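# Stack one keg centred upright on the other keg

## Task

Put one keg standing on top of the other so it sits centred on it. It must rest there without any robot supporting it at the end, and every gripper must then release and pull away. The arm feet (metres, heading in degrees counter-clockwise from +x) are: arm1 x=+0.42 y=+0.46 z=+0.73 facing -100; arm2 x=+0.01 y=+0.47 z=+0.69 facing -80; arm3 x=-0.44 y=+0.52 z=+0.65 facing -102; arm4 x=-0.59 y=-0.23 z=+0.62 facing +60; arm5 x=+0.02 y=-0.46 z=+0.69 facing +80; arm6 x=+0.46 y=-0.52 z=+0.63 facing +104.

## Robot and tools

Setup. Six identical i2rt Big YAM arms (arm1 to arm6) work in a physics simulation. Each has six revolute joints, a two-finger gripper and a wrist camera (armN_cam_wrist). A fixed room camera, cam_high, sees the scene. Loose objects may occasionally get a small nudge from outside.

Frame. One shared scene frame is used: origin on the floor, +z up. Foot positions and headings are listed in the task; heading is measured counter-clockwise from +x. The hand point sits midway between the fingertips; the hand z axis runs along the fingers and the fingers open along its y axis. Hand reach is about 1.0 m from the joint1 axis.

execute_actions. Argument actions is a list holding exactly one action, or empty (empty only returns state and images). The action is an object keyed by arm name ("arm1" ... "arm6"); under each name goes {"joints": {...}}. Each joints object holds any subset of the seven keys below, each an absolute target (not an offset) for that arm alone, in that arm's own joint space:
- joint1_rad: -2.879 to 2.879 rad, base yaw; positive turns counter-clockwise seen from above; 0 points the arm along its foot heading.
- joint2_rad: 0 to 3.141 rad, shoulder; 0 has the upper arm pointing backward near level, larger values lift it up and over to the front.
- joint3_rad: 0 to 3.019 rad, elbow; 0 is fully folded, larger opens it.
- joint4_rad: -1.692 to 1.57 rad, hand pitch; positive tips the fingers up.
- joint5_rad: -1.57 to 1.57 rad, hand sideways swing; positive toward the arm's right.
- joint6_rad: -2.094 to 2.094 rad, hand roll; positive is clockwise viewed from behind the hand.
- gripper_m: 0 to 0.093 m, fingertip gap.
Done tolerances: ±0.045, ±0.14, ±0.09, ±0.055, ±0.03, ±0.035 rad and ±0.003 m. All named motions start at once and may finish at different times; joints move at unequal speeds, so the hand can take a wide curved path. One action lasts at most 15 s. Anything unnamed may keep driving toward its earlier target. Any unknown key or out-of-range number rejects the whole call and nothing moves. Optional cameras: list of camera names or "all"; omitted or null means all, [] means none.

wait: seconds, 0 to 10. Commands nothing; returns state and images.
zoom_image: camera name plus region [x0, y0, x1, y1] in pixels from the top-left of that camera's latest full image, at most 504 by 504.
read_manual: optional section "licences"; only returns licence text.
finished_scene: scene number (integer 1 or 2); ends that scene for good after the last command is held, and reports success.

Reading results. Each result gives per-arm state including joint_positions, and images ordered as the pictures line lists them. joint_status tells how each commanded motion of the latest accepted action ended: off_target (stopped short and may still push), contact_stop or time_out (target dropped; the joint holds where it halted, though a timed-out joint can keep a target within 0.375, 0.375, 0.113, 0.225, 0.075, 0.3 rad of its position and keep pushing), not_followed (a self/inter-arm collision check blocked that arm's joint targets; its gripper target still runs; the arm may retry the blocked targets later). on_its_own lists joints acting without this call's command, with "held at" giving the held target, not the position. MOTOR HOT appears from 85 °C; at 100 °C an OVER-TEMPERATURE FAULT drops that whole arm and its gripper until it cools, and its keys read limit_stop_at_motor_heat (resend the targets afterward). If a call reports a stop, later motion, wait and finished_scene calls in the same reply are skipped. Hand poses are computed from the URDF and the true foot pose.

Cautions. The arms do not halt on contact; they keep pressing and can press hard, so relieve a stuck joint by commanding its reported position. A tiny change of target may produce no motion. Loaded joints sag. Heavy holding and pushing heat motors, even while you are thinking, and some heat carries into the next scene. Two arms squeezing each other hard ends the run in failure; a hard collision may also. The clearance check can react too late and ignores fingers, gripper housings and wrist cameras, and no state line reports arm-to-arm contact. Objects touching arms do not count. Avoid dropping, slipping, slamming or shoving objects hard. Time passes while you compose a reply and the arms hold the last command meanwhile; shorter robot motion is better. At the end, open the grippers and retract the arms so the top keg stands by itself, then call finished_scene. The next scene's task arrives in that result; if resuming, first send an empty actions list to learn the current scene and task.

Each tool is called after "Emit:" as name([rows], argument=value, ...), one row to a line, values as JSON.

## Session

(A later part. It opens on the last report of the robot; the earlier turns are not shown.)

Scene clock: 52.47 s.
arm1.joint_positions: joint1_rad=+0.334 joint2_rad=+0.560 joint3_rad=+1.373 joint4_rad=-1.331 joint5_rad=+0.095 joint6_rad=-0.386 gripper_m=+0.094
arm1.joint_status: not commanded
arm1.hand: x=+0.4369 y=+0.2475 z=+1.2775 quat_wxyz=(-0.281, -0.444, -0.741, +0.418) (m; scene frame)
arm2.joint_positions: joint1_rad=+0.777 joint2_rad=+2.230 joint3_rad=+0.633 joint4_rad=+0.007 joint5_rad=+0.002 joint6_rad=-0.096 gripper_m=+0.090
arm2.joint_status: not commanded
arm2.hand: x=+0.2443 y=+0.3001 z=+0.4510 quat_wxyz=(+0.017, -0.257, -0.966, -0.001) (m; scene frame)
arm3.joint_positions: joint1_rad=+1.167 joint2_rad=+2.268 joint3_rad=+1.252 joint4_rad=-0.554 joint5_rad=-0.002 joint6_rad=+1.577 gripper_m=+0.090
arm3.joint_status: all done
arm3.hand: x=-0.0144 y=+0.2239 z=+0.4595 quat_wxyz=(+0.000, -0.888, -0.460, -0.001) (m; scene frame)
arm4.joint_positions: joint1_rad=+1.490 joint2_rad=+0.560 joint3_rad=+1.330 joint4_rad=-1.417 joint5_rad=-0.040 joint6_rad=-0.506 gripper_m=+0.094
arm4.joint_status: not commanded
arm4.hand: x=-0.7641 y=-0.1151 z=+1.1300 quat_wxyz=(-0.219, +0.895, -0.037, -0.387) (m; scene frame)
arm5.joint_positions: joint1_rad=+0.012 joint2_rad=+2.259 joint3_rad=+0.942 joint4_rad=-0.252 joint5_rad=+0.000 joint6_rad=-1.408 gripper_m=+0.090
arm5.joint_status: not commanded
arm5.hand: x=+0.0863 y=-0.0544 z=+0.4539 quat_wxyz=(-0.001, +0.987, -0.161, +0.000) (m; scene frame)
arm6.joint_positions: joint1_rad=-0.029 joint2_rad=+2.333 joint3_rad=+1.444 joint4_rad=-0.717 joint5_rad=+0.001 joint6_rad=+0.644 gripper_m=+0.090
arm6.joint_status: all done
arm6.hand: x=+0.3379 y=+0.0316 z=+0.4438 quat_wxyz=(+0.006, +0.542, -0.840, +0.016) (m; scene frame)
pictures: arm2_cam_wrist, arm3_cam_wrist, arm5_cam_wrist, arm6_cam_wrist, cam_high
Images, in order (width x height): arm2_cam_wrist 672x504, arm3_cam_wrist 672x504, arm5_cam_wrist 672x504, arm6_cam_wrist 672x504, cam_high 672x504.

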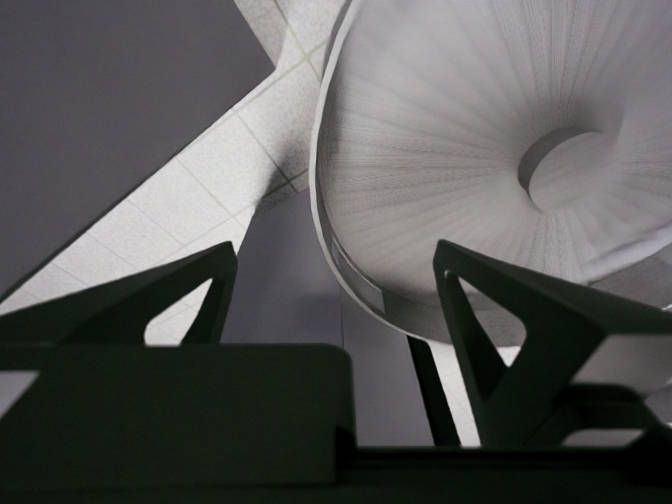

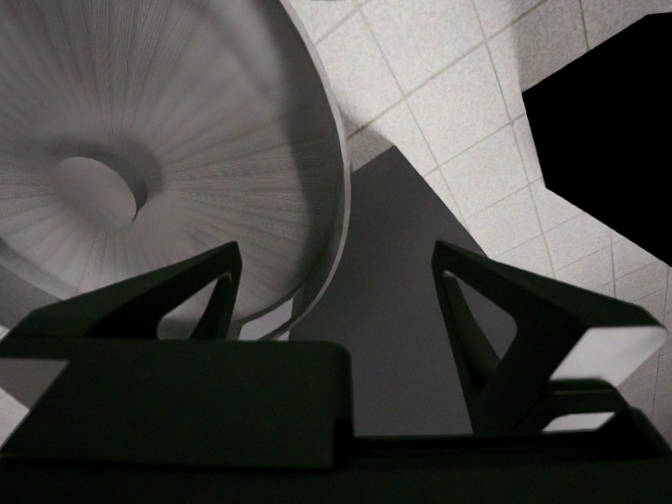

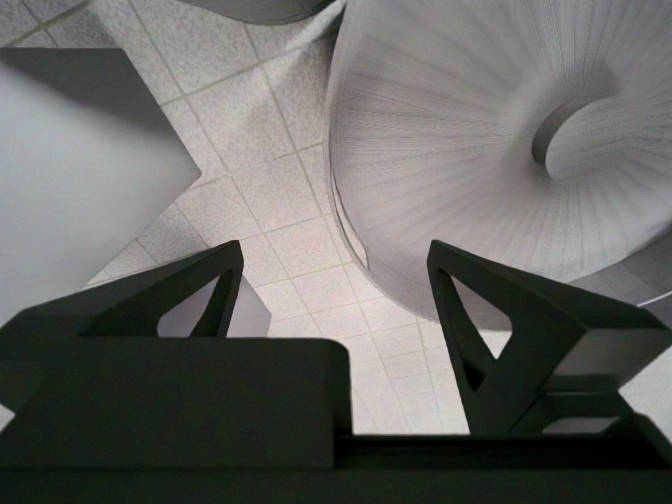

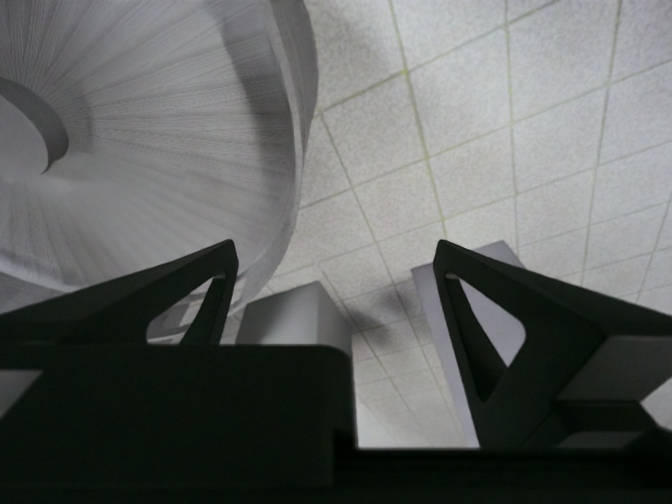

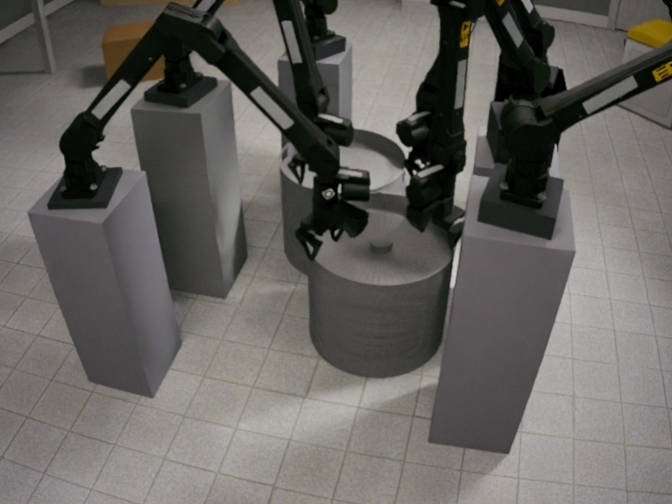

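Emit:
execute_actions([
  {"arm2":{"joints":{"joint1_rad":0.838,"joint2_rad":2.436,"joint3_rad":0.717,"joint4_rad":0.148,"joint6_rad":-0.035}},"arm3":{"joints":{"joint2_rad":2.411,"joint3_rad":1.2735,"joint4_rad":-0.4335}},"arm5":{"joints":{"joint2_rad":2.436,"joint3_rad":1.008,"joint4_rad":-0.143}},"arm6":{"joints":{"joint1_rad":-0.009,"joint2_rad":2.509,"joint3_rad":1.632,"joint4_rad":-0.694,"joint6_rad":0.67}}},
], cameras=["arm2_cam_wrist","arm3_cam_wrist","arm5_cam_wrist","arm6_cam_wrist"])

Scene clock: 54.03 s.
arm1.joint_positions: joint1_rad=+0.334 joint2_rad=+0.560 joint3_rad=+1.373 joint4_rad=-1.331 joint5_rad=+0.095 joint6_rad=-0.386 gripper_m=+0.094
arm1.joint_status: not commanded
arm1.hand: x=+0.4369 y=+0.2475 z=+1.2775 quat_wxyz=(-0.281, -0.444, -0.741, +0.418) (m; scene frame)
arm2.joint_positions: joint1_rad=+0.828 joint2_rad=+2.437 joint3_rad=+0.726 joint4_rad=+0.139 joint5_rad=+0.009 joint6_rad=-0.034 gripper_m=+0.090
arm2.joint_status: all done
arm2.hand: x=+0.2578 y=+0.3071 z=+0.3902 quat_wxyz=(+0.010, -0.263, -0.965, +0.006) (m; scene frame)
arm3.joint_positions: joint1_rad=+1.167 joint2_rad=+2.416 joint3_rad=+1.257 joint4_rad=-0.446 joint5_rad=-0.002 joint6_rad=+1.577 gripper_m=+0.090
arm3.joint_status: all done
arm3.hand: x=-0.0340 y=+0.2375 z=+0.3880 quat_wxyz=(+0.016, -0.888, -0.460, +0.007) (m; scene frame)
arm4.joint_positions: joint1_rad=+1.490 joint2_rad=+0.560 joint3_rad=+1.330 joint4_rad=-1.417 joint5_rad=-0.040 joint6_rad=-0.506 gripper_m=+0.094
arm4.joint_status: not commanded
arm4.hand: x=-0.7641 y=-0.1151 z=+1.1300 quat_wxyz=(-0.219, +0.895, -0.037, -0.387) (m; scene frame)
arm5.joint_positions: joint1_rad=+0.012 joint2_rad=+2.431 joint3_rad=+1.008 joint4_rad=-0.150 joint5_rad=+0.000 joint6_rad=-1.407 gripper_m=+0.090
arm5.joint_status: all done
arm5.hand: x=+0.0860 y=-0.0563 z=+0.3920 quat_wxyz=(+0.001, +0.987, -0.162, +0.000) (m; scene frame)
arm6.joint_positions: joint1_rad=-0.015 joint2_rad=+2.508 joint3_rad=+1.603 joint4_rad=-0.705 joint5_rad=+0.001 joint6_rad=+0.661 gripper_m=+0.090
arm6.joint_status: all done
arm6.hand: x=+0.3236 y=+0.0578 z=+0.3821 quat_wxyz=(+0.006, +0.540, -0.841, +0.018) (m; scene frame)
pictures: arm2_cam_wrist, arm3_cam_wrist, arm5_cam_wrist, arm6_cam_wrist
Images, in order (width x height): arm2_cam_wrist 672x504, arm3_cam_wrist 672x504, arm5_cam_wrist 672x504, arm6_cam_wrist 672x504.

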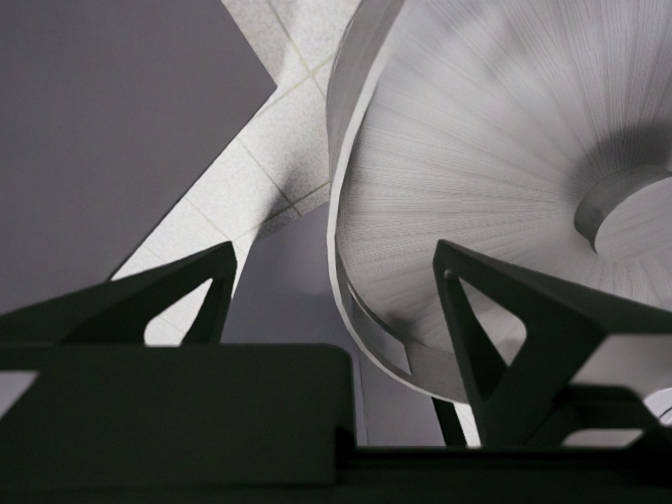

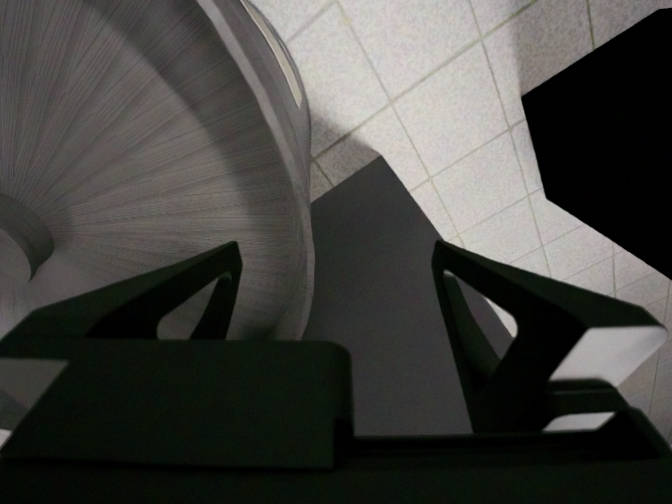

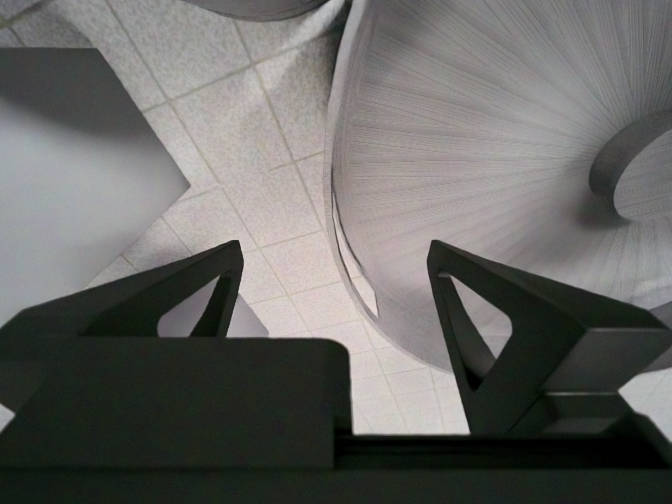

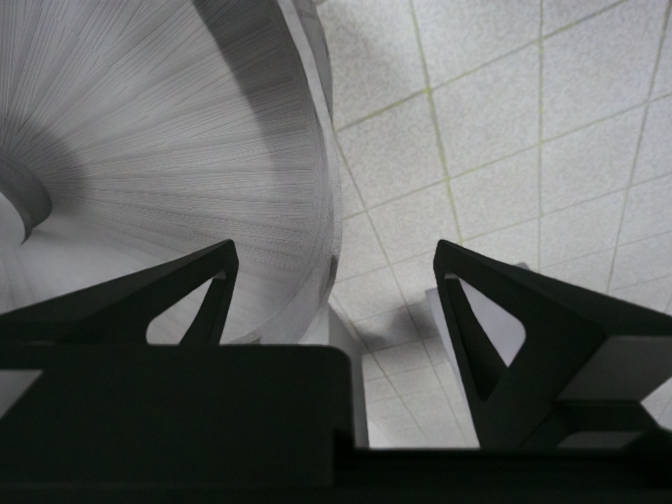

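Emit:
execute_actions([
  {"arm2":{"joints":{"joint2_rad":2.64,"joint3_rad":0.835,"joint4_rad":0.234}},"arm3":{"joints":{"joint2_rad":2.575,"joint3_rad":1.385,"joint4_rad":-0.37}},"arm5":{"joints":{"joint1_rad":0.085,"joint2_rad":2.44,"joint3_rad":1.035,"joint4_rad":-0.166,"joint6_rad":-1.154,"gripper_m":0.07}},"arm6":{"joints":{"joint2_rad":2.64,"joint3_rad":1.704,"joint4_rad":-0.61}}},
], cameras=["arm5_cam_wrist"])

Scene clock: 55.67 s.
arm1.joint_positions: joint1_rad=+0.334 joint2_rad=+0.560 joint3_rad=+1.373 joint4_rad=-1.331 joint5_rad=+0.095 joint6_rad=-0.386 gripper_m=+0.094
arm1.joint_status: not commanded
arm1.hand: x=+0.4369 y=+0.2475 z=+1.2775 quat_wxyz=(-0.281, -0.444, -0.741, +0.418) (m; scene frame)
arm2.joint_positions: joint1_rad=+0.828 joint2_rad=+2.648 joint3_rad=+0.842 joint4_rad=+0.225 joint5_rad=+0.006 joint6_rad=-0.033 gripper_m=+0.090
arm2.joint_status: all done
arm2.hand: x=+0.2531 y=+0.3101 z=+0.3230 quat_wxyz=(+0.013, -0.264, -0.965, +0.003) (m; scene frame)
arm3.joint_positions: joint1_rad=+1.167 joint2_rad=+2.571 joint3_rad=+1.379 joint4_rad=-0.377 joint5_rad=-0.002 joint6_rad=+1.577 gripper_m=+0.090
arm3.joint_status: all done
arm3.hand: x=-0.0138 y=+0.2235 z=+0.3302 quat_wxyz=(+0.000, -0.888, -0.460, -0.002) (m; scene frame)
arm4.joint_positions: joint1_rad=+1.490 joint2_rad=+0.560 joint3_rad=+1.330 joint4_rad=-1.417 joint5_rad=-0.040 joint6_rad=-0.506 gripper_m=+0.094
arm4.joint_status: not commanded
arm4.hand: x=-0.7641 y=-0.1151 z=+1.1300 quat_wxyz=(-0.219, +0.895, -0.037, -0.387) (m; scene frame)
arm5.joint_positions: joint1_rad=+0.088 joint2_rad=+2.431 joint3_rad=+1.021 joint4_rad=-0.156 joint5_rad=+0.000 joint6_rad=-1.169 gripper_m=+0.070
arm5.joint_status: all done
arm5.hand: x=+0.0557 y=-0.0465 z=+0.3927 quat_wxyz=(-0.002, +0.971, -0.241, +0.000) (m; scene frame)
arm6.joint_positions: joint1_rad=-0.015 joint2_rad=+2.639 joint3_rad=+1.688 joint4_rad=-0.622 joint5_rad=+0.001 joint6_rad=+0.662 gripper_m=+0.090
arm6.joint_status: all done
arm6.hand: x=+0.3202 y=+0.0718 z=+0.3250 quat_wxyz=(+0.000, +0.540, -0.841, +0.000) (m; scene frame)
pictures: arm5_cam_wrist
Images, in order (width x height): arm5_cam_wrist 672x504.

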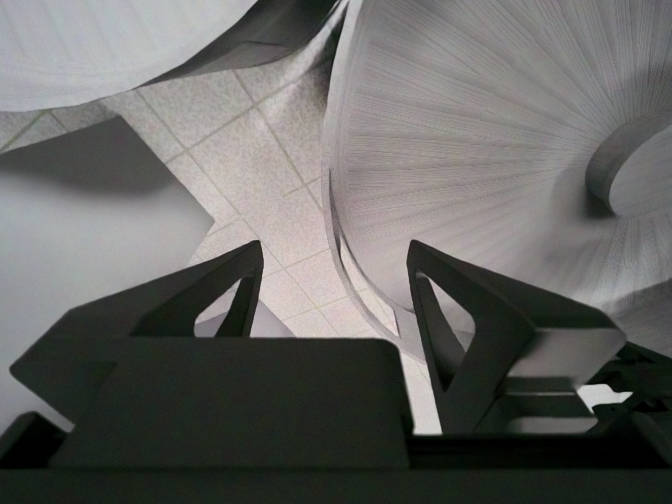

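Emit:
execute_actions([
  {"arm2":{"joints":{"gripper_m":0}},"arm3":{"joints":{"gripper_m":0}},"arm6":{"joints":{"gripper_m":0}},"arm5":{"joints":{"joint2_rad":2.62,"joint3_rad":1.13,"joint4_rad":-0.085}}},
], cameras=["arm5_cam_wrist"])

Emit:
execute_actions([
  {"arm5":{"joints":{"gripper_m":0}}},
], cameras=[])

Scene clock: 56.63 s.
arm1.joint_positions: joint1_rad=+0.334 joint2_rad=+0.560 joint3_rad=+1.373 joint4_rad=-1.331 joint5_rad=+0.095 joint6_rad=-0.386 gripper_m=+0.094
arm1.joint_status: not commanded
arm1.hand: x=+0.4369 y=+0.2475 z=+1.2775 quat_wxyz=(-0.281, -0.444, -0.741, +0.418) (m; scene frame)
arm2.joint_positions: joint1_rad=+0.822 joint2_rad=+2.648 joint3_rad=+0.842 joint4_rad=+0.225 joint5_rad=-0.003 joint6_rad=+0.013 gripper_m=+0.002
arm2.joint_status: all done
arm2.hand: x=+0.2530 y=+0.3099 z=+0.3230 quat_wxyz=(+0.012, -0.288, -0.957, +0.000) (m; scene frame)
arm3.joint_positions: joint1_rad=+1.168 joint2_rad=+2.573 joint3_rad=+1.368 joint4_rad=-0.381 joint5_rad=+0.000 joint6_rad=+1.543 gripper_m=+0.004
arm3.joint_status: gripper_m off_target (ended at +0.004, target +0.000)
arm3.hand: x=-0.0213 y=+0.2287 z=+0.3274 quat_wxyz=(+0.007, -0.880, -0.476, +0.003) (m; scene frame)
arm4.joint_positions: joint1_rad=+1.490 joint2_rad=+0.560 joint3_rad=+1.330 joint4_rad=-1.417 joint5_rad=-0.040 joint6_rad=-0.506 gripper_m=+0.094
arm4.joint_status: not commanded
arm4.hand: x=-0.7641 y=-0.1151 z=+1.1300 quat_wxyz=(-0.219, +0.895, -0.037, -0.387) (m; scene frame)
arm5.joint_positions: joint1_rad=+0.087 joint2_rad=+2.564 joint3_rad=+1.153 joint4_rad=-0.073 joint5_rad=+0.005 joint6_rad=-1.168 gripper_m=+0.070
arm5.joint_status: all done
arm5.hand: x=+0.0606 y=-0.0041 z=+0.3478 quat_wxyz=(-0.043, +0.969, -0.242, -0.004) (m; scene frame)
arm6.joint_positions: joint1_rad=-0.026 joint2_rad=+2.640 joint3_rad=+1.683 joint4_rad=-0.624 joint5_rad=+0.003 joint6_rad=+0.620 gripper_m=+0.002
arm6.joint_status: all done
arm6.hand: x=+0.3276 y=+0.0697 z=+0.3234 quat_wxyz=(+0.001, +0.553, -0.833, +0.004) (m; scene frame)
pictures: arm5_cam_wrist
Images, in order (width x height): arm5_cam_wrist 672x504.

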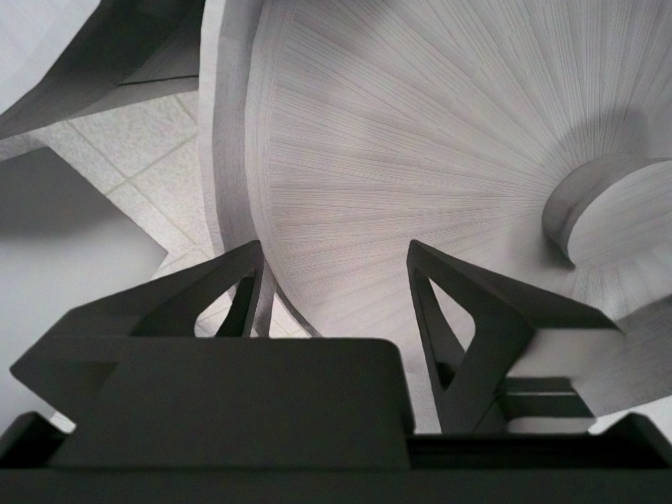

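Scene clock: 57.30 s.
arm1.joint_positions: joint1_rad=+0.334 joint2_rad=+0.560 joint3_rad=+1.373 joint4_rad=-1.331 joint5_rad=+0.095 joint6_rad=-0.386 gripper_m=+0.094
arm1.joint_status: not commanded
arm1.hand: x=+0.4369 y=+0.2475 z=+1.2775 quat_wxyz=(-0.281, -0.444, -0.741, +0.418) (m; scene frame)
arm2.joint_positions: joint1_rad=+0.822 joint2_rad=+2.648 joint3_rad=+0.842 joint4_rad=+0.225 joint5_rad=-0.003 joint6_rad=+0.013 gripper_m=+0.002
arm2.joint_status: not commanded
arm2.hand: x=+0.2530 y=+0.3099 z=+0.3230 quat_wxyz=(+0.012, -0.288, -0.957, +0.000) (m; scene frame)
arm3.joint_positions: joint1_rad=+1.168 joint2_rad=+2.573 joint3_rad=+1.368 joint4_rad=-0.381 joint5_rad=+0.000 joint6_rad=+1.543 gripper_m=+0.004
arm3.joint_status: not commanded
arm3.hand: x=-0.0213 y=+0.2287 z=+0.3274 quat_wxyz=(+0.007, -0.880, -0.476, +0.003) (m; scene frame)
arm4.joint_positions: joint1_rad=+1.490 joint2_rad=+0.560 joint3_rad=+1.330 joint4_rad=-1.417 joint5_rad=-0.040 joint6_rad=-0.506 gripper_m=+0.094
arm4.joint_status: not commanded
arm4.hand: x=-0.7641 y=-0.1151 z=+1.1300 quat_wxyz=(-0.219, +0.895, -0.037, -0.387) (m; scene frame)
arm5.joint_positions: joint1_rad=+0.087 joint2_rad=+2.600 joint3_rad=+1.135 joint4_rad=-0.077 joint5_rad=+0.002 joint6_rad=-1.168 gripper_m=+0.001
arm5.joint_status: all done
arm5.hand: x=+0.0576 y=-0.0329 z=+0.3316 quat_wxyz=(-0.014, +0.970, -0.242, -0.001) (m; scene frame)
arm6.joint_positions: joint1_rad=-0.026 joint2_rad=+2.640 joint3_rad=+1.683 joint4_rad=-0.624 joint5_rad=+0.003 joint6_rad=+0.620 gripper_m=+0.002
arm6.joint_status: not commanded
arm6.hand: x=+0.3276 y=+0.0697 z=+0.3234 quat_wxyz=(+0.001, +0.553, -0.833, +0.004) (m; scene frame)
pictures: none
No camera images: the call's "cameras" was empty. Leave "cameras" out to get every camera's image.

Missed inside again. Redo with smaller steps.

Emit:
execute_actions([
  {"arm5":{"joints":{"joint2_rad":2.44,"joint3_rad":1.035,"joint4_rad":-0.166,"gripper_m":0.08}}},
], cameras=[])

Emit:
execute_actions([
  {"arm5":{"joints":{"joint2_rad":2.54,"joint3_rad":1.07,"joint4_rad":-0.12}}},
], cameras=[])

Emit:
execute_actions([
  {"arm5":{"joints":{"joint2_rad":2.625,"joint3_rad":1.12,"joint4_rad":-0.075}}},
], cameras=["arm5_cam_wrist"])

Scene clock: 58.40 s.
arm1.joint_positions: joint1_rad=+0.334 joint2_rad=+0.560 joint3_rad=+1.373 joint4_rad=-1.331 joint5_rad=+0.095 joint6_rad=-0.386 gripper_m=+0.094
arm1.joint_status: not commanded
arm1.hand: x=+0.4369 y=+0.2475 z=+1.2775 quat_wxyz=(-0.281, -0.444, -0.741, +0.418) (m; scene frame)
arm2.joint_positions: joint1_rad=+0.822 joint2_rad=+2.648 joint3_rad=+0.842 joint4_rad=+0.225 joint5_rad=-0.003 joint6_rad=+0.013 gripper_m=+0.002
arm2.joint_status: not commanded
arm2.hand: x=+0.2530 y=+0.3099 z=+0.3230 quat_wxyz=(+0.012, -0.288, -0.957, +0.000) (m; scene frame)
arm3.joint_positions: joint1_rad=+1.168 joint2_rad=+2.573 joint3_rad=+1.368 joint4_rad=-0.381 joint5_rad=+0.000 joint6_rad=+1.542 gripper_m=+0.004
arm3.joint_status: not commanded
arm3.hand: x=-0.0213 y=+0.2287 z=+0.3274 quat_wxyz=(+0.007, -0.879, -0.476, +0.003) (m; scene frame)
arm4.joint_positions: joint1_rad=+1.490 joint2_rad=+0.560 joint3_rad=+1.330 joint4_rad=-1.417 joint5_rad=-0.040 joint6_rad=-0.506 gripper_m=+0.094
arm4.joint_status: not commanded
arm4.hand: x=-0.7641 y=-0.1151 z=+1.1300 quat_wxyz=(-0.219, +0.895, -0.037, -0.387) (m; scene frame)
arm5.joint_positions: joint1_rad=+0.086 joint2_rad=+2.428 joint3_rad=+1.042 joint4_rad=-0.157 joint5_rad=+0.002 joint6_rad=-1.168 gripper_m=+0.080
arm5.joint_status: all done
arm5.hand: x=+0.0578 y=-0.0321 z=+0.3954 quat_wxyz=(-0.014, +0.970, -0.242, -0.001) (m; scene frame)
arm6.joint_positions: joint1_rad=-0.026 joint2_rad=+2.640 joint3_rad=+1.683 joint4_rad=-0.624 joint5_rad=+0.003 joint6_rad=+0.620 gripper_m=+0.002
arm6.joint_status: not commanded
arm6.hand: x=+0.3276 y=+0.0697 z=+0.3234 quat_wxyz=(+0.001, +0.553, -0.833, +0.004) (m; scene frame)
pictures: none
No camera images: the call's "cameras" was empty. Leave "cameras" out to get every camera's image.

Scene clock: 59.33 s.
arm1.joint_positions: joint1_rad=+0.334 joint2_rad=+0.560 joint3_rad=+1.373 joint4_rad=-1.331 joint5_rad=+0.095 joint6_rad=-0.386 gripper_m=+0.094
arm1.joint_status: not commanded
arm1.hand: x=+0.4369 y=+0.2475 z=+1.2775 quat_wxyz=(-0.281, -0.444, -0.741, +0.418) (m; scene frame)
arm2.joint_positions: joint1_rad=+0.822 joint2_rad=+2.648 joint3_rad=+0.842 joint4_rad=+0.225 joint5_rad=-0.003 joint6_rad=+0.013 gripper_m=+0.002
arm2.joint_status: not commanded
arm2.hand: x=+0.2530 y=+0.3099 z=+0.3230 quat_wxyz=(+0.012, -0.288, -0.957, +0.000) (m; scene frame)
arm3.joint_positions: joint1_rad=+1.168 joint2_rad=+2.573 joint3_rad=+1.368 joint4_rad=-0.381 joint5_rad=+0.000 joint6_rad=+1.542 gripper_m=+0.004
arm3.joint_status: not commanded
arm3.hand: x=-0.0213 y=+0.2287 z=+0.3274 quat_wxyz=(+0.007, -0.879, -0.476, +0.003) (m; scene frame)
arm4.joint_positions: joint1_rad=+1.490 joint2_rad=+0.560 joint3_rad=+1.330 joint4_rad=-1.417 joint5_rad=-0.040 joint6_rad=-0.506 gripper_m=+0.094
arm4.joint_status: not commanded
arm4.hand: x=-0.7641 y=-0.1151 z=+1.1300 quat_wxyz=(-0.219, +0.895, -0.037, -0.387) (m; scene frame)
arm5.joint_positions: joint1_rad=+0.086 joint2_rad=+2.531 joint3_rad=+1.066 joint4_rad=-0.127 joint5_rad=+0.002 joint6_rad=-1.168 gripper_m=+0.080
arm5.joint_status: all done
arm5.hand: x=+0.0558 y=-0.0555 z=+0.3561 quat_wxyz=(+0.010, +0.970, -0.242, +0.003) (m; scene frame)
arm6.joint_positions: joint1_rad=-0.026 joint2_rad=+2.640 joint3_rad=+1.683 joint4_rad=-0.624 joint5_rad=+0.003 joint6_rad=+0.620 gripper_m=+0.002
arm6.joint_status: not commanded
arm6.hand: x=+0.3276 y=+0.0697 z=+0.3234 quat_wxyz=(+0.001, +0.553, -0.833, +0.004) (m; scene frame)
pictures: none
No camera images: the call's "cameras" was empty. Leave "cameras" out to get every camera's image.

Scene clock: 60.27 s.
arm1.joint_positions: joint1_rad=+0.334 joint2_rad=+0.560 joint3_rad=+1.373 joint4_rad=-1.331 joint5_rad=+0.095 joint6_rad=-0.386 gripper_m=+0.094
arm1.joint_status: not commanded
arm1.hand: x=+0.4369 y=+0.2475 z=+1.2775 quat_wxyz=(-0.281, -0.444, -0.741, +0.418) (m; scene frame)
arm2.joint_positions: joint1_rad=+0.822 joint2_rad=+2.648 joint3_rad=+0.842 joint4_rad=+0.225 joint5_rad=-0.003 joint6_rad=+0.013 gripper_m=+0.002
arm2.joint_status: not commanded
arm2.hand: x=+0.2530 y=+0.3099 z=+0.3230 quat_wxyz=(+0.012, -0.288, -0.957, +0.000) (m; scene frame)
arm3.joint_positions: joint1_rad=+1.168 joint2_rad=+2.573 joint3_rad=+1.368 joint4_rad=-0.381 joint5_rad=+0.000 joint6_rad=+1.542 gripper_m=+0.004
arm3.joint_status: not commanded
arm3.hand: x=-0.0213 y=+0.2287 z=+0.3274 quat_wxyz=(+0.007, -0.879, -0.476, +0.003) (m; scene frame)
arm4.joint_positions: joint1_rad=+1.490 joint2_rad=+0.560 joint3_rad=+1.330 joint4_rad=-1.417 joint5_rad=-0.040 joint6_rad=-0.506 gripper_m=+0.094
arm4.joint_status: not commanded
arm4.hand: x=-0.7641 y=-0.1151 z=+1.1300 quat_wxyz=(-0.219, +0.895, -0.037, -0.387) (m; scene frame)
arm5.joint_positions: joint1_rad=+0.086 joint2_rad=+2.607 joint3_rad=+1.120 joint4_rad=-0.082 joint5_rad=+0.002 joint6_rad=-1.168 gripper_m=+0.080
arm5.joint_status: all done
arm5.hand: x=+0.0565 y=-0.0470 z=+0.3283 quat_wxyz=(-0.001, +0.970, -0.242, +0.001) (m; scene frame)
arm6.joint_positions: joint1_rad=-0.026 joint2_rad=+2.640 joint3_rad=+1.683 joint4_rad=-0.624 joint5_rad=+0.003 joint6_rad=+0.620 gripper_m=+0.002
arm6.joint_status: not commanded
arm6.hand: x=+0.3276 y=+0.0697 z=+0.3234 quat_wxyz=(+0.001, +0.553, -0.833, +0.004) (m; scene frame)
pictures: arm5_cam_wrist
Images, in order (width x height): arm5_cam_wrist 672x504.

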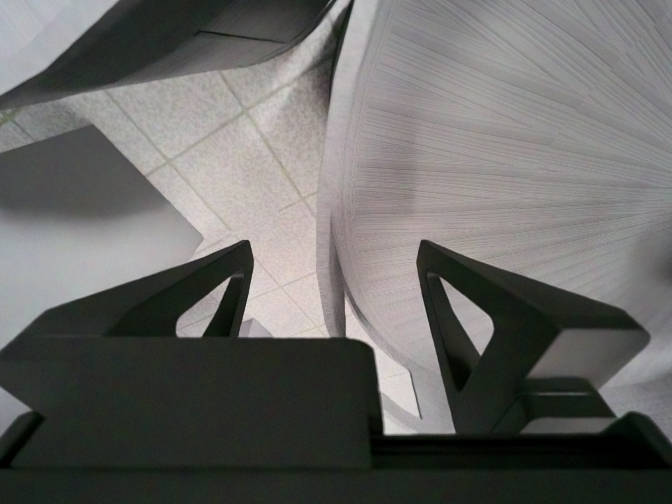

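Emit:
execute_actions([
  {"arm5":{"joints":{"gripper_m":0}}},
], cameras=[])

Emit:
execute_actions([
  {"arm2":{"joints":{"joint2_rad":2.0465,"joint3_rad":0.586,"joint4_rad":-0.07}},"arm3":{"joints":{"joint2_rad":2.16,"joint3_rad":1.206,"joint4_rad":-0.58}},"arm5":{"joints":{"joint2_rad":2.134,"joint3_rad":0.919,"joint4_rad":-0.316}},"arm6":{"joints":{"joint2_rad":2.299,"joint3_rad":1.579,"joint4_rad":-0.81}}},
], cameras=[])

Emit:
execute_actions([
  {"arm2":{"joints":{"joint2_rad":1.431,"joint3_rad":0.614,"joint4_rad":-0.714}},"arm3":{"joints":{"joint2_rad":1.834,"joint3_rad":1.274,"joint4_rad":-0.97}},"arm5":{"joints":{"joint2_rad":1.695,"joint3_rad":0.941,"joint4_rad":-0.777}},"arm6":{"joints":{"joint2_rad":2.049,"joint3_rad":1.674,"joint4_rad":-1.156}}},
], cameras=["cam_high"])

Scene clock: 61.93 s.
arm1.joint_positions: joint1_rad=+0.334 joint2_rad=+0.560 joint3_rad=+1.373 joint4_rad=-1.331 joint5_rad=+0.095 joint6_rad=-0.386 gripper_m=+0.094
arm1.joint_status: not commanded
arm1.hand: x=+0.4369 y=+0.2475 z=+1.2775 quat_wxyz=(-0.281, -0.444, -0.741, +0.418) (m; scene frame)
arm2.joint_positions: joint1_rad=+0.822 joint2_rad=+2.648 joint3_rad=+0.842 joint4_rad=+0.225 joint5_rad=-0.003 joint6_rad=+0.013 gripper_m=+0.002
arm2.joint_status: not commanded
arm2.hand: x=+0.2530 y=+0.3099 z=+0.3230 quat_wxyz=(+0.012, -0.288, -0.957, +0.000) (m; scene frame)
arm3.joint_positions: joint1_rad=+1.168 joint2_rad=+2.573 joint3_rad=+1.368 joint4_rad=-0.381 joint5_rad=+0.000 joint6_rad=+1.542 gripper_m=+0.004
arm3.joint_status: not commanded
arm3.hand: x=-0.0213 y=+0.2287 z=+0.3274 quat_wxyz=(+0.007, -0.879, -0.476, +0.003) (m; scene frame)
arm4.joint_positions: joint1_rad=+1.490 joint2_rad=+0.560 joint3_rad=+1.330 joint4_rad=-1.417 joint5_rad=-0.040 joint6_rad=-0.506 gripper_m=+0.094
arm4.joint_status: not commanded
arm4.hand: x=-0.7641 y=-0.1151 z=+1.1300 quat_wxyz=(-0.219, +0.895, -0.037, -0.387) (m; scene frame)
arm5.joint_positions: joint1_rad=+0.087 joint2_rad=+2.607 joint3_rad=+1.118 joint4_rad=-0.081 joint5_rad=+0.001 joint6_rad=-1.255 gripper_m=+0.003
arm5.joint_status: all done
arm5.hand: x=+0.0560 y=-0.0482 z=+0.3282 quat_wxyz=(+0.000, +0.980, -0.199, +0.001) (m; scene frame)
arm6.joint_positions: joint1_rad=-0.026 joint2_rad=+2.640 joint3_rad=+1.683 joint4_rad=-0.624 joint5_rad=+0.003 joint6_rad=+0.620 gripper_m=+0.002
arm6.joint_status: not commanded
arm6.hand: x=+0.3276 y=+0.0697 z=+0.3234 quat_wxyz=(+0.001, +0.553, -0.833, +0.004) (m; scene frame)
pictures: none
No camera images: the call's "cameras" was empty. Leave "cameras" out to get every camera's image.

Scene clock: 63.27 s.
arm1.joint_positions: joint1_rad=+0.334 joint2_rad=+0.560 joint3_rad=+1.373 joint4_rad=-1.331 joint5_rad=+0.095 joint6_rad=-0.386 gripper_m=+0.094
arm1.joint_status: not commanded
arm1.hand: x=+0.4369 y=+0.2475 z=+1.2775 quat_wxyz=(-0.281, -0.444, -0.741, +0.418) (m; scene frame)
arm2.joint_positions: joint1_rad=+0.808 joint2_rad=+2.166 joint3_rad=+0.614 joint4_rad=-0.045 joint5_rad=-0.015 joint6_rad=+0.016 gripper_m=+0.002
arm2.joint_status: all done
arm2.hand: x=+0.2504 y=+0.3108 z=+0.4688 quat_wxyz=(+0.018, -0.296, -0.955, -0.008) (m; scene frame)
arm3.joint_positions: joint1_rad=+1.172 joint2_rad=+2.221 joint3_rad=+1.191 joint4_rad=-0.544 joint5_rad=-0.008 joint6_rad=+1.554 gripper_m=+0.003
arm3.joint_status: all done
arm3.hand: x=-0.0270 y=+0.2365 z=+0.4705 quat_wxyz=(+0.004, -0.881, -0.472, -0.003) (m; scene frame)
arm4.joint_positions: joint1_rad=+1.490 joint2_rad=+0.560 joint3_rad=+1.330 joint4_rad=-1.417 joint5_rad=-0.040 joint6_rad=-0.506 gripper_m=+0.094
arm4.joint_status: not commanded
arm4.hand: x=-0.7641 y=-0.1151 z=+1.1300 quat_wxyz=(-0.219, +0.895, -0.037, -0.387) (m; scene frame)
arm5.joint_positions: joint1_rad=+0.107 joint2_rad=+2.223 joint3_rad=+0.936 joint4_rad=-0.272 joint5_rad=+0.003 joint6_rad=-1.230 gripper_m=+0.003
arm5.joint_status: all done
arm5.hand: x=+0.0480 y=-0.0459 z=+0.4672 quat_wxyz=(-0.006, +0.979, -0.202, +0.001) (m; scene frame)
arm6.joint_positions: joint1_rad=-0.016 joint2_rad=+2.345 joint3_rad=+1.561 joint4_rad=-0.793 joint5_rad=+0.004 joint6_rad=+0.642 gripper_m=+0.002
arm6.joint_status: all done
arm6.hand: x=+0.3222 y=+0.0685 z=+0.4666 quat_wxyz=(+0.000, +0.548, -0.836, +0.002) (m; scene frame)
pictures: none
No camera images: the call's "cameras" was empty. Leave "cameras" out to get every camera's image.

Scene clock: 65.93 s.
arm1.joint_positions: joint1_rad=+0.334 joint2_rad=+0.560 joint3_rad=+1.373 joint4_rad=-1.331 joint5_rad=+0.095 joint6_rad=-0.386 gripper_m=+0.094
arm1.joint_status: not commanded
arm1.hand: x=+0.4369 y=+0.2475 z=+1.2775 quat_wxyz=(-0.281, -0.444, -0.741, +0.418) (m; scene frame)
arm2.joint_positions: joint1_rad=+0.808 joint2_rad=+1.559 joint3_rad=+0.584 joint4_rad=-0.627 joint5_rad=-0.010 joint6_rad=+0.014 gripper_m=+0.002
arm2.joint_status: joint4_rad time_out (moved -0.583 of -0.669); the others done
arm2.on_its_own: joint4_rad reads -0.627 and still pushes toward -0.714 since a time_out
arm2.hand: x=+0.2532 y=+0.3098 z=+0.6386 quat_wxyz=(+0.021, -0.296, -0.955, -0.007) (m; scene frame)
arm3.joint_positions: joint1_rad=+1.175 joint2_rad=+1.875 joint3_rad=+1.209 joint4_rad=-0.919 joint5_rad=-0.003 joint6_rad=+1.557 gripper_m=+0.004
arm3.joint_status: all done
arm3.hand: x=-0.0300 y=+0.2395 z=+0.6423 quat_wxyz=(+0.007, -0.881, -0.472, +0.002) (m; scene frame)
arm4.joint_positions: joint1_rad=+1.490 joint2_rad=+0.560 joint3_rad=+1.330 joint4_rad=-1.417 joint5_rad=-0.040 joint6_rad=-0.506 gripper_m=+0.094
arm4.joint_status: not commanded
arm4.hand: x=-0.7641 y=-0.1151 z=+1.1300 quat_wxyz=(-0.219, +0.895, -0.037, -0.387) (m; scene frame)
arm5.joint_positions: joint1_rad=+0.106 joint2_rad=+1.783 joint3_rad=+0.918 joint4_rad=-0.709 joint5_rad=+0.007 joint6_rad=-1.226 gripper_m=+0.003
arm5.joint_status: joint4_rad time_out (moved -0.437 of -0.505); the others done
arm5.on_its_own: joint4_rad reads -0.709 and still pushes toward -0.777 since a time_out
arm5.hand: x=+0.0493 y=-0.0460 z=+0.6396 quat_wxyz=(+0.001, +0.979, -0.204, +0.004) (m; scene frame)
arm6.joint_positions: joint1_rad=-0.019 joint2_rad=+2.079 joint3_rad=+1.614 joint4_rad=-1.126 joint5_rad=+0.000 joint6_rad=+0.638 gripper_m=+0.002
arm6.joint_status: all done
arm6.hand: x=+0.3242 y=+0.0662 z=+0.6392 quat_wxyz=(+0.004, +0.548, -0.836, +0.009) (m; scene frame)
pictures: cam_high
Images, in order (width x height): cam_high 672x504.

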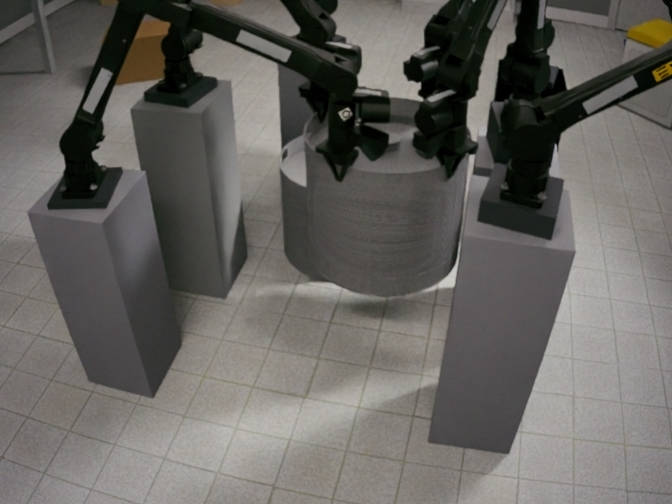

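Emit:
execute_actions([
  {"arm2":{"joints":{"joint2_rad":1.148,"joint3_rad":0.89,"joint4_rad":-1.20}},"arm3":{"joints":{"joint2_rad":1.683,"joint3_rad":1.542,"joint4_rad":-1.34}},"arm5":{"joints":{"joint2_rad":1.462,"joint3_rad":1.1755,"joint4_rad":-1.19}},"arm6":{"joints":{"joint2_rad":1.965,"joint3_rad":1.995,"joint4_rad":-1.53}}},
], cameras=["cam_high"])

Scene clock: 68.73 s.
arm1.joint_positions: joint1_rad=+0.334 joint2_rad=+0.560 joint3_rad=+1.373 joint4_rad=-1.331 joint5_rad=+0.095 joint6_rad=-0.386 gripper_m=+0.094
arm1.joint_status: not commanded
arm1.hand: x=+0.4369 y=+0.2475 z=+1.2775 quat_wxyz=(-0.281, -0.444, -0.741, +0.418) (m; scene frame)
arm2.joint_positions: joint1_rad=+0.815 joint2_rad=+1.247 joint3_rad=+0.737 joint4_rad=-1.103 joint5_rad=-0.003 joint6_rad=+0.004 gripper_m=+0.002
arm2.joint_status: joint3_rad time_out (moved +0.153 of +0.306); joint4_rad time_out (moved -0.475 of -0.573); the others done
arm2.on_its_own: joint3_rad reads +0.737 and still pushes toward +0.849 since a time_out; joint4_rad reads -1.103 and still pushes toward -1.200 since a time_out
arm2.hand: x=+0.2530 y=+0.3120 z=+0.7695 quat_wxyz=(+0.027, -0.287, -0.957, -0.005) (m; scene frame)
arm3.joint_positions: joint1_rad=+1.175 joint2_rad=+1.735 joint3_rad=+1.407 joint4_rad=-1.322 joint5_rad=+0.009 joint6_rad=+1.545 gripper_m=+0.007
arm3.joint_status: joint3_rad time_out (moved +0.198 of +0.333); the others done
arm3.on_its_own: joint3_rad reads +1.407 and still pushes toward +1.520 since a time_out
arm3.hand: x=-0.0345 y=+0.2398 z=+0.7777 quat_wxyz=(+0.034, -0.878, -0.478, +0.022) (m; scene frame)
arm4.joint_positions: joint1_rad=+1.490 joint2_rad=+0.560 joint3_rad=+1.330 joint4_rad=-1.417 joint5_rad=-0.040 joint6_rad=-0.506 gripper_m=+0.094
arm4.joint_status: not commanded
arm4.hand: x=-0.7641 y=-0.1151 z=+1.1300 quat_wxyz=(-0.219, +0.895, -0.037, -0.387) (m; scene frame)
arm5.joint_positions: joint1_rad=+0.098 joint2_rad=+1.552 joint3_rad=+1.069 joint4_rad=-1.113 joint5_rad=+0.010 joint6_rad=-1.244 gripper_m=+0.003
arm5.joint_status: joint3_rad time_out (moved +0.151 of +0.257); joint4_rad time_out (moved -0.404 of -0.481); the others done
arm5.on_its_own: joint3_rad reads +1.069 and still pushes toward +1.175 since a time_out; joint4_rad reads -1.113 and still pushes toward -1.190 since a time_out
arm5.hand: x=+0.0530 y=-0.0466 z=+0.7769 quat_wxyz=(+0.012, +0.980, -0.199, +0.007) (m; scene frame)
arm6.joint_positions: joint1_rad=-0.027 joint2_rad=+2.013 joint3_rad=+1.877 joint4_rad=-1.513 joint5_rad=-0.011 joint6_rad=+0.613 gripper_m=+0.002
arm6.joint_status: joint3_rad time_out (moved +0.264 of +0.381); the others done
arm6.on_its_own: joint3_rad reads +1.877 and still pushes toward +1.990 since a time_out
arm6.hand: x=+0.3265 y=+0.0694 z=+0.7751 quat_wxyz=(+0.019, +0.555, -0.831, +0.034) (m; scene frame)
pictures: cam_high
Images, in order (width x height): cam_high 672x504.

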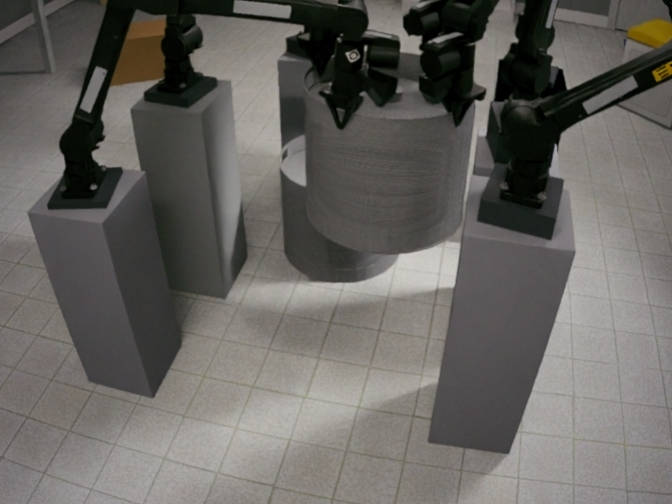

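Emit:
execute_actions([
  {"arm2":{"joints":{"joint1_rad":0.503,"joint2_rad":1.061,"joint3_rad":0.829,"joint4_rad":-1.15,"joint6_rad":-0.33}},"arm3":{"joints":{"joint1_rad":0.983,"joint2_rad":1.6,"joint3_rad":1.438,"joint4_rad":-1.31,"joint6_rad":1.355}},"arm5":{"joints":{"joint1_rad":0.309,"joint2_rad":1.333,"joint3_rad":1.046,"joint4_rad":-1.12,"joint6_rad":-1.02}},"arm6":{"joints":{"joint1_rad":0.138,"joint2_rad":1.894,"joint3_rad":1.888,"joint4_rad":-1.475,"joint6_rad":0.774}}},
], cameras=[])

Emit:
execute_actions([
  {"arm2":{"joints":{"joint1_rad":0.134,"joint2_rad":1.075,"joint3_rad":0.838,"joint4_rad":-1.15,"joint6_rad":-0.70}},"arm3":{"joints":{"joint1_rad":0.775,"joint2_rad":1.567,"joint3_rad":1.399,"joint4_rad":-1.30,"joint6_rad":1.147}},"arm5":{"joints":{"joint1_rad":0.581,"joint2_rad":1.262,"joint3_rad":0.981,"joint4_rad":-1.12,"joint6_rad":-0.748}},"arm6":{"joints":{"joint1_rad":0.307,"joint2_rad":1.873,"joint3_rad":1.856,"joint4_rad":-1.465,"joint6_rad":0.943}}},
], cameras=["cam_high"])

Scene clock: 72.33 s.
arm1.joint_positions: joint1_rad=+0.334 joint2_rad=+0.560 joint3_rad=+1.373 joint4_rad=-1.331 joint5_rad=+0.095 joint6_rad=-0.386 gripper_m=+0.094
arm1.joint_status: not commanded
arm1.hand: x=+0.4369 y=+0.2475 z=+1.2775 quat_wxyz=(-0.281, -0.444, -0.741, +0.418) (m; scene frame)
arm2.joint_positions: joint1_rad=+0.492 joint2_rad=+1.163 joint3_rad=+0.693 joint4_rad=-1.138 joint5_rad=-0.003 joint6_rad=-0.319 gripper_m=+0.002
arm2.joint_status: joint3_rad time_out (moved -0.044 of +0.092); the others done
arm2.on_its_own: joint3_rad reads +0.693 and still pushes toward +0.806 since a time_out
arm2.hand: x=+0.1760 y=+0.2619 z=+0.7781 quat_wxyz=(+0.022, -0.287, -0.958, -0.010) (m; scene frame)
arm3.joint_positions: joint1_rad=+0.988 joint2_rad=+1.675 joint3_rad=+1.344 joint4_rad=-1.342 joint5_rad=+0.011 joint6_rad=+1.350 gripper_m=+0.008
arm3.joint_status: joint3_rad time_out (moved -0.063 of +0.031); the others done
arm3.on_its_own: joint3_rad reads +1.344 and still pushes toward +1.438 since a time_out
arm3.hand: x=-0.1135 y=+0.1892 z=+0.7841 quat_wxyz=(+0.048, -0.875, -0.481, +0.019) (m; scene frame)
arm4.joint_positions: joint1_rad=+1.490 joint2_rad=+0.560 joint3_rad=+1.330 joint4_rad=-1.417 joint5_rad=-0.040 joint6_rad=-0.506 gripper_m=+0.094
arm4.joint_status: not commanded
arm4.hand: x=-0.7641 y=-0.1151 z=+1.1300 quat_wxyz=(-0.219, +0.895, -0.037, -0.387) (m; scene frame)
arm5.joint_positions: joint1_rad=+0.301 joint2_rad=+1.434 joint3_rad=+0.952 joint4_rad=-1.121 joint5_rad=+0.023 joint6_rad=-1.062 gripper_m=+0.003
arm5.joint_status: joint3_rad time_out (moved -0.117 of -0.023); joint6_rad time_out (moved +0.183 of +0.224); the others done
arm5.on_its_own: joint3_rad reads +0.952 and still pushes toward +1.046 since a time_out; joint6_rad reads -1.062 and still pushes toward -1.020 since a time_out
arm5.hand: x=-0.0227 y=-0.0943 z=+0.7821 quat_wxyz=(+0.011, +0.982, -0.189, +0.016) (m; scene frame)
arm6.joint_positions: joint1_rad=+0.122 joint2_rad=+1.957 joint3_rad=+1.805 joint4_rad=-1.506 joint5_rad=-0.007 joint6_rad=+0.741 gripper_m=+0.003
arm6.joint_status: all done
arm6.hand: x=+0.2487 y=+0.0237 z=+0.7818 quat_wxyz=(+0.014, +0.564, -0.825, +0.040) (m; scene frame)
pictures: none
No camera images: the call's "cameras" was empty. Leave "cameras" out to get every camera's image.

not run: a stop came earlier in this reply.

Emit:
execute_actions([
  {"arm2":{"joints":{"joint1_rad":0.134,"joint2_rad":1.075,"joint3_rad":0.838,"joint4_rad":-1.15,"joint6_rad":-0.70}},"arm3":{"joints":{"joint1_rad":0.775,"joint2_rad":1.567,"joint3_rad":1.399,"joint4_rad":-1.30,"joint6_rad":1.147}},"arm5":{"joints":{"joint1_rad":0.581,"joint2_rad":1.262,"joint3_rad":0.981,"joint4_rad":-1.12,"joint6_rad":-0.78}},"arm6":{"joints":{"joint1_rad":0.307,"joint2_rad":1.873,"joint3_rad":1.856,"joint4_rad":-1.465,"joint6_rad":0.92}}},
], cameras=[])

Scene clock: 74.83 s.
arm1.joint_positions: joint1_rad=+0.334 joint2_rad=+0.560 joint3_rad=+1.373 joint4_rad=-1.331 joint5_rad=+0.095 joint6_rad=-0.386 gripper_m=+0.094
arm1.joint_status: not commanded
arm1.hand: x=+0.4369 y=+0.2475 z=+1.2775 quat_wxyz=(-0.281, -0.444, -0.741, +0.418) (m; scene frame)
arm2.joint_positions: joint1_rad=+0.113 joint2_rad=+1.171 joint3_rad=+0.693 joint4_rad=-1.123 joint5_rad=+0.013 joint6_rad=-0.705 gripper_m=+0.002
arm2.joint_status: joint3_rad time_out (moved +0.000 of +0.145); the others done
arm2.on_its_own: joint3_rad reads +0.693 and still pushes toward +0.805 since a time_out
arm2.hand: x=+0.0857 y=+0.2117 z=+0.7774 quat_wxyz=(+0.021, -0.283, -0.959, -0.007) (m; scene frame)
arm3.joint_positions: joint1_rad=+0.762 joint2_rad=+1.641 joint3_rad=+1.295 joint4_rad=-1.332 joint5_rad=+0.017 joint6_rad=+1.118 gripper_m=+0.008
arm3.joint_status: joint3_rad time_out (moved -0.048 of +0.055); the others done
arm3.on_its_own: joint3_rad reads +1.295 and still pushes toward +1.399 since a time_out
arm3.hand: x=-0.2051 y=+0.1369 z=+0.7827 quat_wxyz=(+0.053, -0.873, -0.484, +0.011) (m; scene frame)
arm4.joint_positions: joint1_rad=+1.490 joint2_rad=+0.560 joint3_rad=+1.330 joint4_rad=-1.417 joint5_rad=-0.040 joint6_rad=-0.506 gripper_m=+0.094
arm4.joint_status: not commanded
arm4.hand: x=-0.7641 y=-0.1151 z=+1.1300 quat_wxyz=(-0.219, +0.895, -0.037, -0.387) (m; scene frame)
arm5.joint_positions: joint1_rad=+0.577 joint2_rad=+1.362 joint3_rad=+0.880 joint4_rad=-1.125 joint5_rad=+0.025 joint6_rad=-0.797 gripper_m=+0.003
arm5.joint_status: joint3_rad time_out (moved -0.072 of +0.029); the others done
arm5.on_its_own: joint3_rad reads +0.880 and still pushes toward +0.981 since a time_out
arm5.hand: x=-0.1094 y=-0.1463 z=+0.7819 quat_wxyz=(+0.008, +0.983, -0.183, +0.020) (m; scene frame)
arm6.joint_positions: joint1_rad=+0.292 joint2_rad=+1.940 joint3_rad=+1.782 joint4_rad=-1.488 joint5_rad=-0.017 joint6_rad=+0.897 gripper_m=+0.003
arm6.joint_status: all done
arm6.hand: x=+0.1598 y=-0.0234 z=+0.7826 quat_wxyz=(+0.011, +0.570, -0.821, +0.036) (m; scene frame)
pictures: none
No camera images: the call's "cameras" was empty. Leave "cameras" out to get every camera's image.

Emit:
execute_actions([
  {"arm2":{"joints":{"joint1_rad":-0.181,"joint2_rad":1.185,"joint3_rad":0.918,"joint4_rad":-1.12,"joint6_rad":-1.015}},"arm3":{"joints":{"joint1_rad":0.564,"joint2_rad":1.588,"joint3_rad":1.424,"joint4_rad":-1.31,"joint6_rad":0.91}},"arm5":{"joints":{"joint1_rad":0.874,"joint2_rad":1.265,"joint3_rad":0.985,"joint4_rad":-1.12,"joint6_rad":-0.50}},"arm6":{"joints":{"joint1_rad":0.476,"joint2_rad":1.901,"joint3_rad":1.898,"joint4_rad":-1.48,"joint6_rad":1.07}}},
], cameras=[])

Scene clock: 77.30 s.
arm1.joint_positions: joint1_rad=+0.334 joint2_rad=+0.560 joint3_rad=+1.373 joint4_rad=-1.331 joint5_rad=+0.095 joint6_rad=-0.386 gripper_m=+0.094
arm1.joint_status: not commanded
arm1.hand: x=+0.4369 y=+0.2475 z=+1.2775 quat_wxyz=(-0.281, -0.444, -0.741, +0.418) (m; scene frame)
arm2.joint_positions: joint1_rad=-0.178 joint2_rad=+1.284 joint3_rad=+0.752 joint4_rad=-1.045 joint5_rad=+0.011 joint6_rad=-0.991 gripper_m=+0.002
arm2.joint_status: joint3_rad time_out (moved +0.059 of +0.225); joint4_rad time_out (moved +0.077 of +0.003); the others done
arm2.on_its_own: joint3_rad reads +0.752 and still pushes toward +0.865 since a time_out; joint4_rad reads -1.045 and still pushes toward -1.120 since a time_out
arm2.hand: x=+0.0084 y=+0.1624 z=+0.7679 quat_wxyz=(+0.014, -0.287, -0.958, +0.001) (m; scene frame)
arm3.joint_positions: joint1_rad=+0.551 joint2_rad=+1.656 joint3_rad=+1.295 joint4_rad=-1.311 joint5_rad=-0.007 joint6_rad=+0.893 gripper_m=+0.006
arm3.joint_status: joint3_rad time_out (moved +0.000 of +0.129); the others done
arm3.on_its_own: joint3_rad reads +1.295 and still pushes toward +1.408 since a time_out
arm3.hand: x=-0.2851 y=+0.0929 z=+0.7757 quat_wxyz=(+0.049, -0.871, -0.489, -0.012) (m; scene frame)
arm4.joint_positions: joint1_rad=+1.490 joint2_rad=+0.560 joint3_rad=+1.330 joint4_rad=-1.417 joint5_rad=-0.040 joint6_rad=-0.506 gripper_m=+0.094
arm4.joint_status: not commanded
arm4.hand: x=-0.7641 y=-0.1151 z=+1.1300 quat_wxyz=(-0.219, +0.895, -0.037, -0.387) (m; scene frame)
arm5.joint_positions: joint1_rad=+0.856 joint2_rad=+1.376 joint3_rad=+0.878 joint4_rad=-1.121 joint5_rad=+0.029 joint6_rad=-0.515 gripper_m=+0.003
arm5.joint_status: joint3_rad time_out (moved -0.002 of +0.105); the others done
arm5.on_its_own: joint3_rad reads +0.878 and still pushes toward +0.985 since a time_out
arm5.hand: x=-0.1897 y=-0.1940 z=+0.7769 quat_wxyz=(+0.005, +0.982, -0.185, +0.028) (m; scene frame)
arm6.joint_positions: joint1_rad=+0.452 joint2_rad=+1.967 joint3_rad=+1.792 joint4_rad=-1.471 joint5_rad=-0.021 joint6_rad=+1.061 gripper_m=+0.003
arm6.joint_status: joint3_rad time_out (moved +0.010 of +0.116); the others done
arm6.on_its_own: joint3_rad reads +1.792 and still pushes toward +1.898 since a time_out
arm6.hand: x=+0.0794 y=-0.0720 z=+0.7705 quat_wxyz=(+0.007, +0.568, -0.822, +0.038) (m; scene frame)
pictures: none
joint command not followed: on one or more control steps a check withheld the commanded joint targets of the arm2 arm, and it was not sent them on those steps.
cause: the commanded joint targets would bring a part of the robot too close to another arm (this arm's wrist (the part past joint 4) and the other arm's wrist (the part past joint 4)); next, command targets that bring no part of the robot closer to that arm.
No camera images: the call's "cameras" was empty. Leave "cameras" out to get every camera's image.


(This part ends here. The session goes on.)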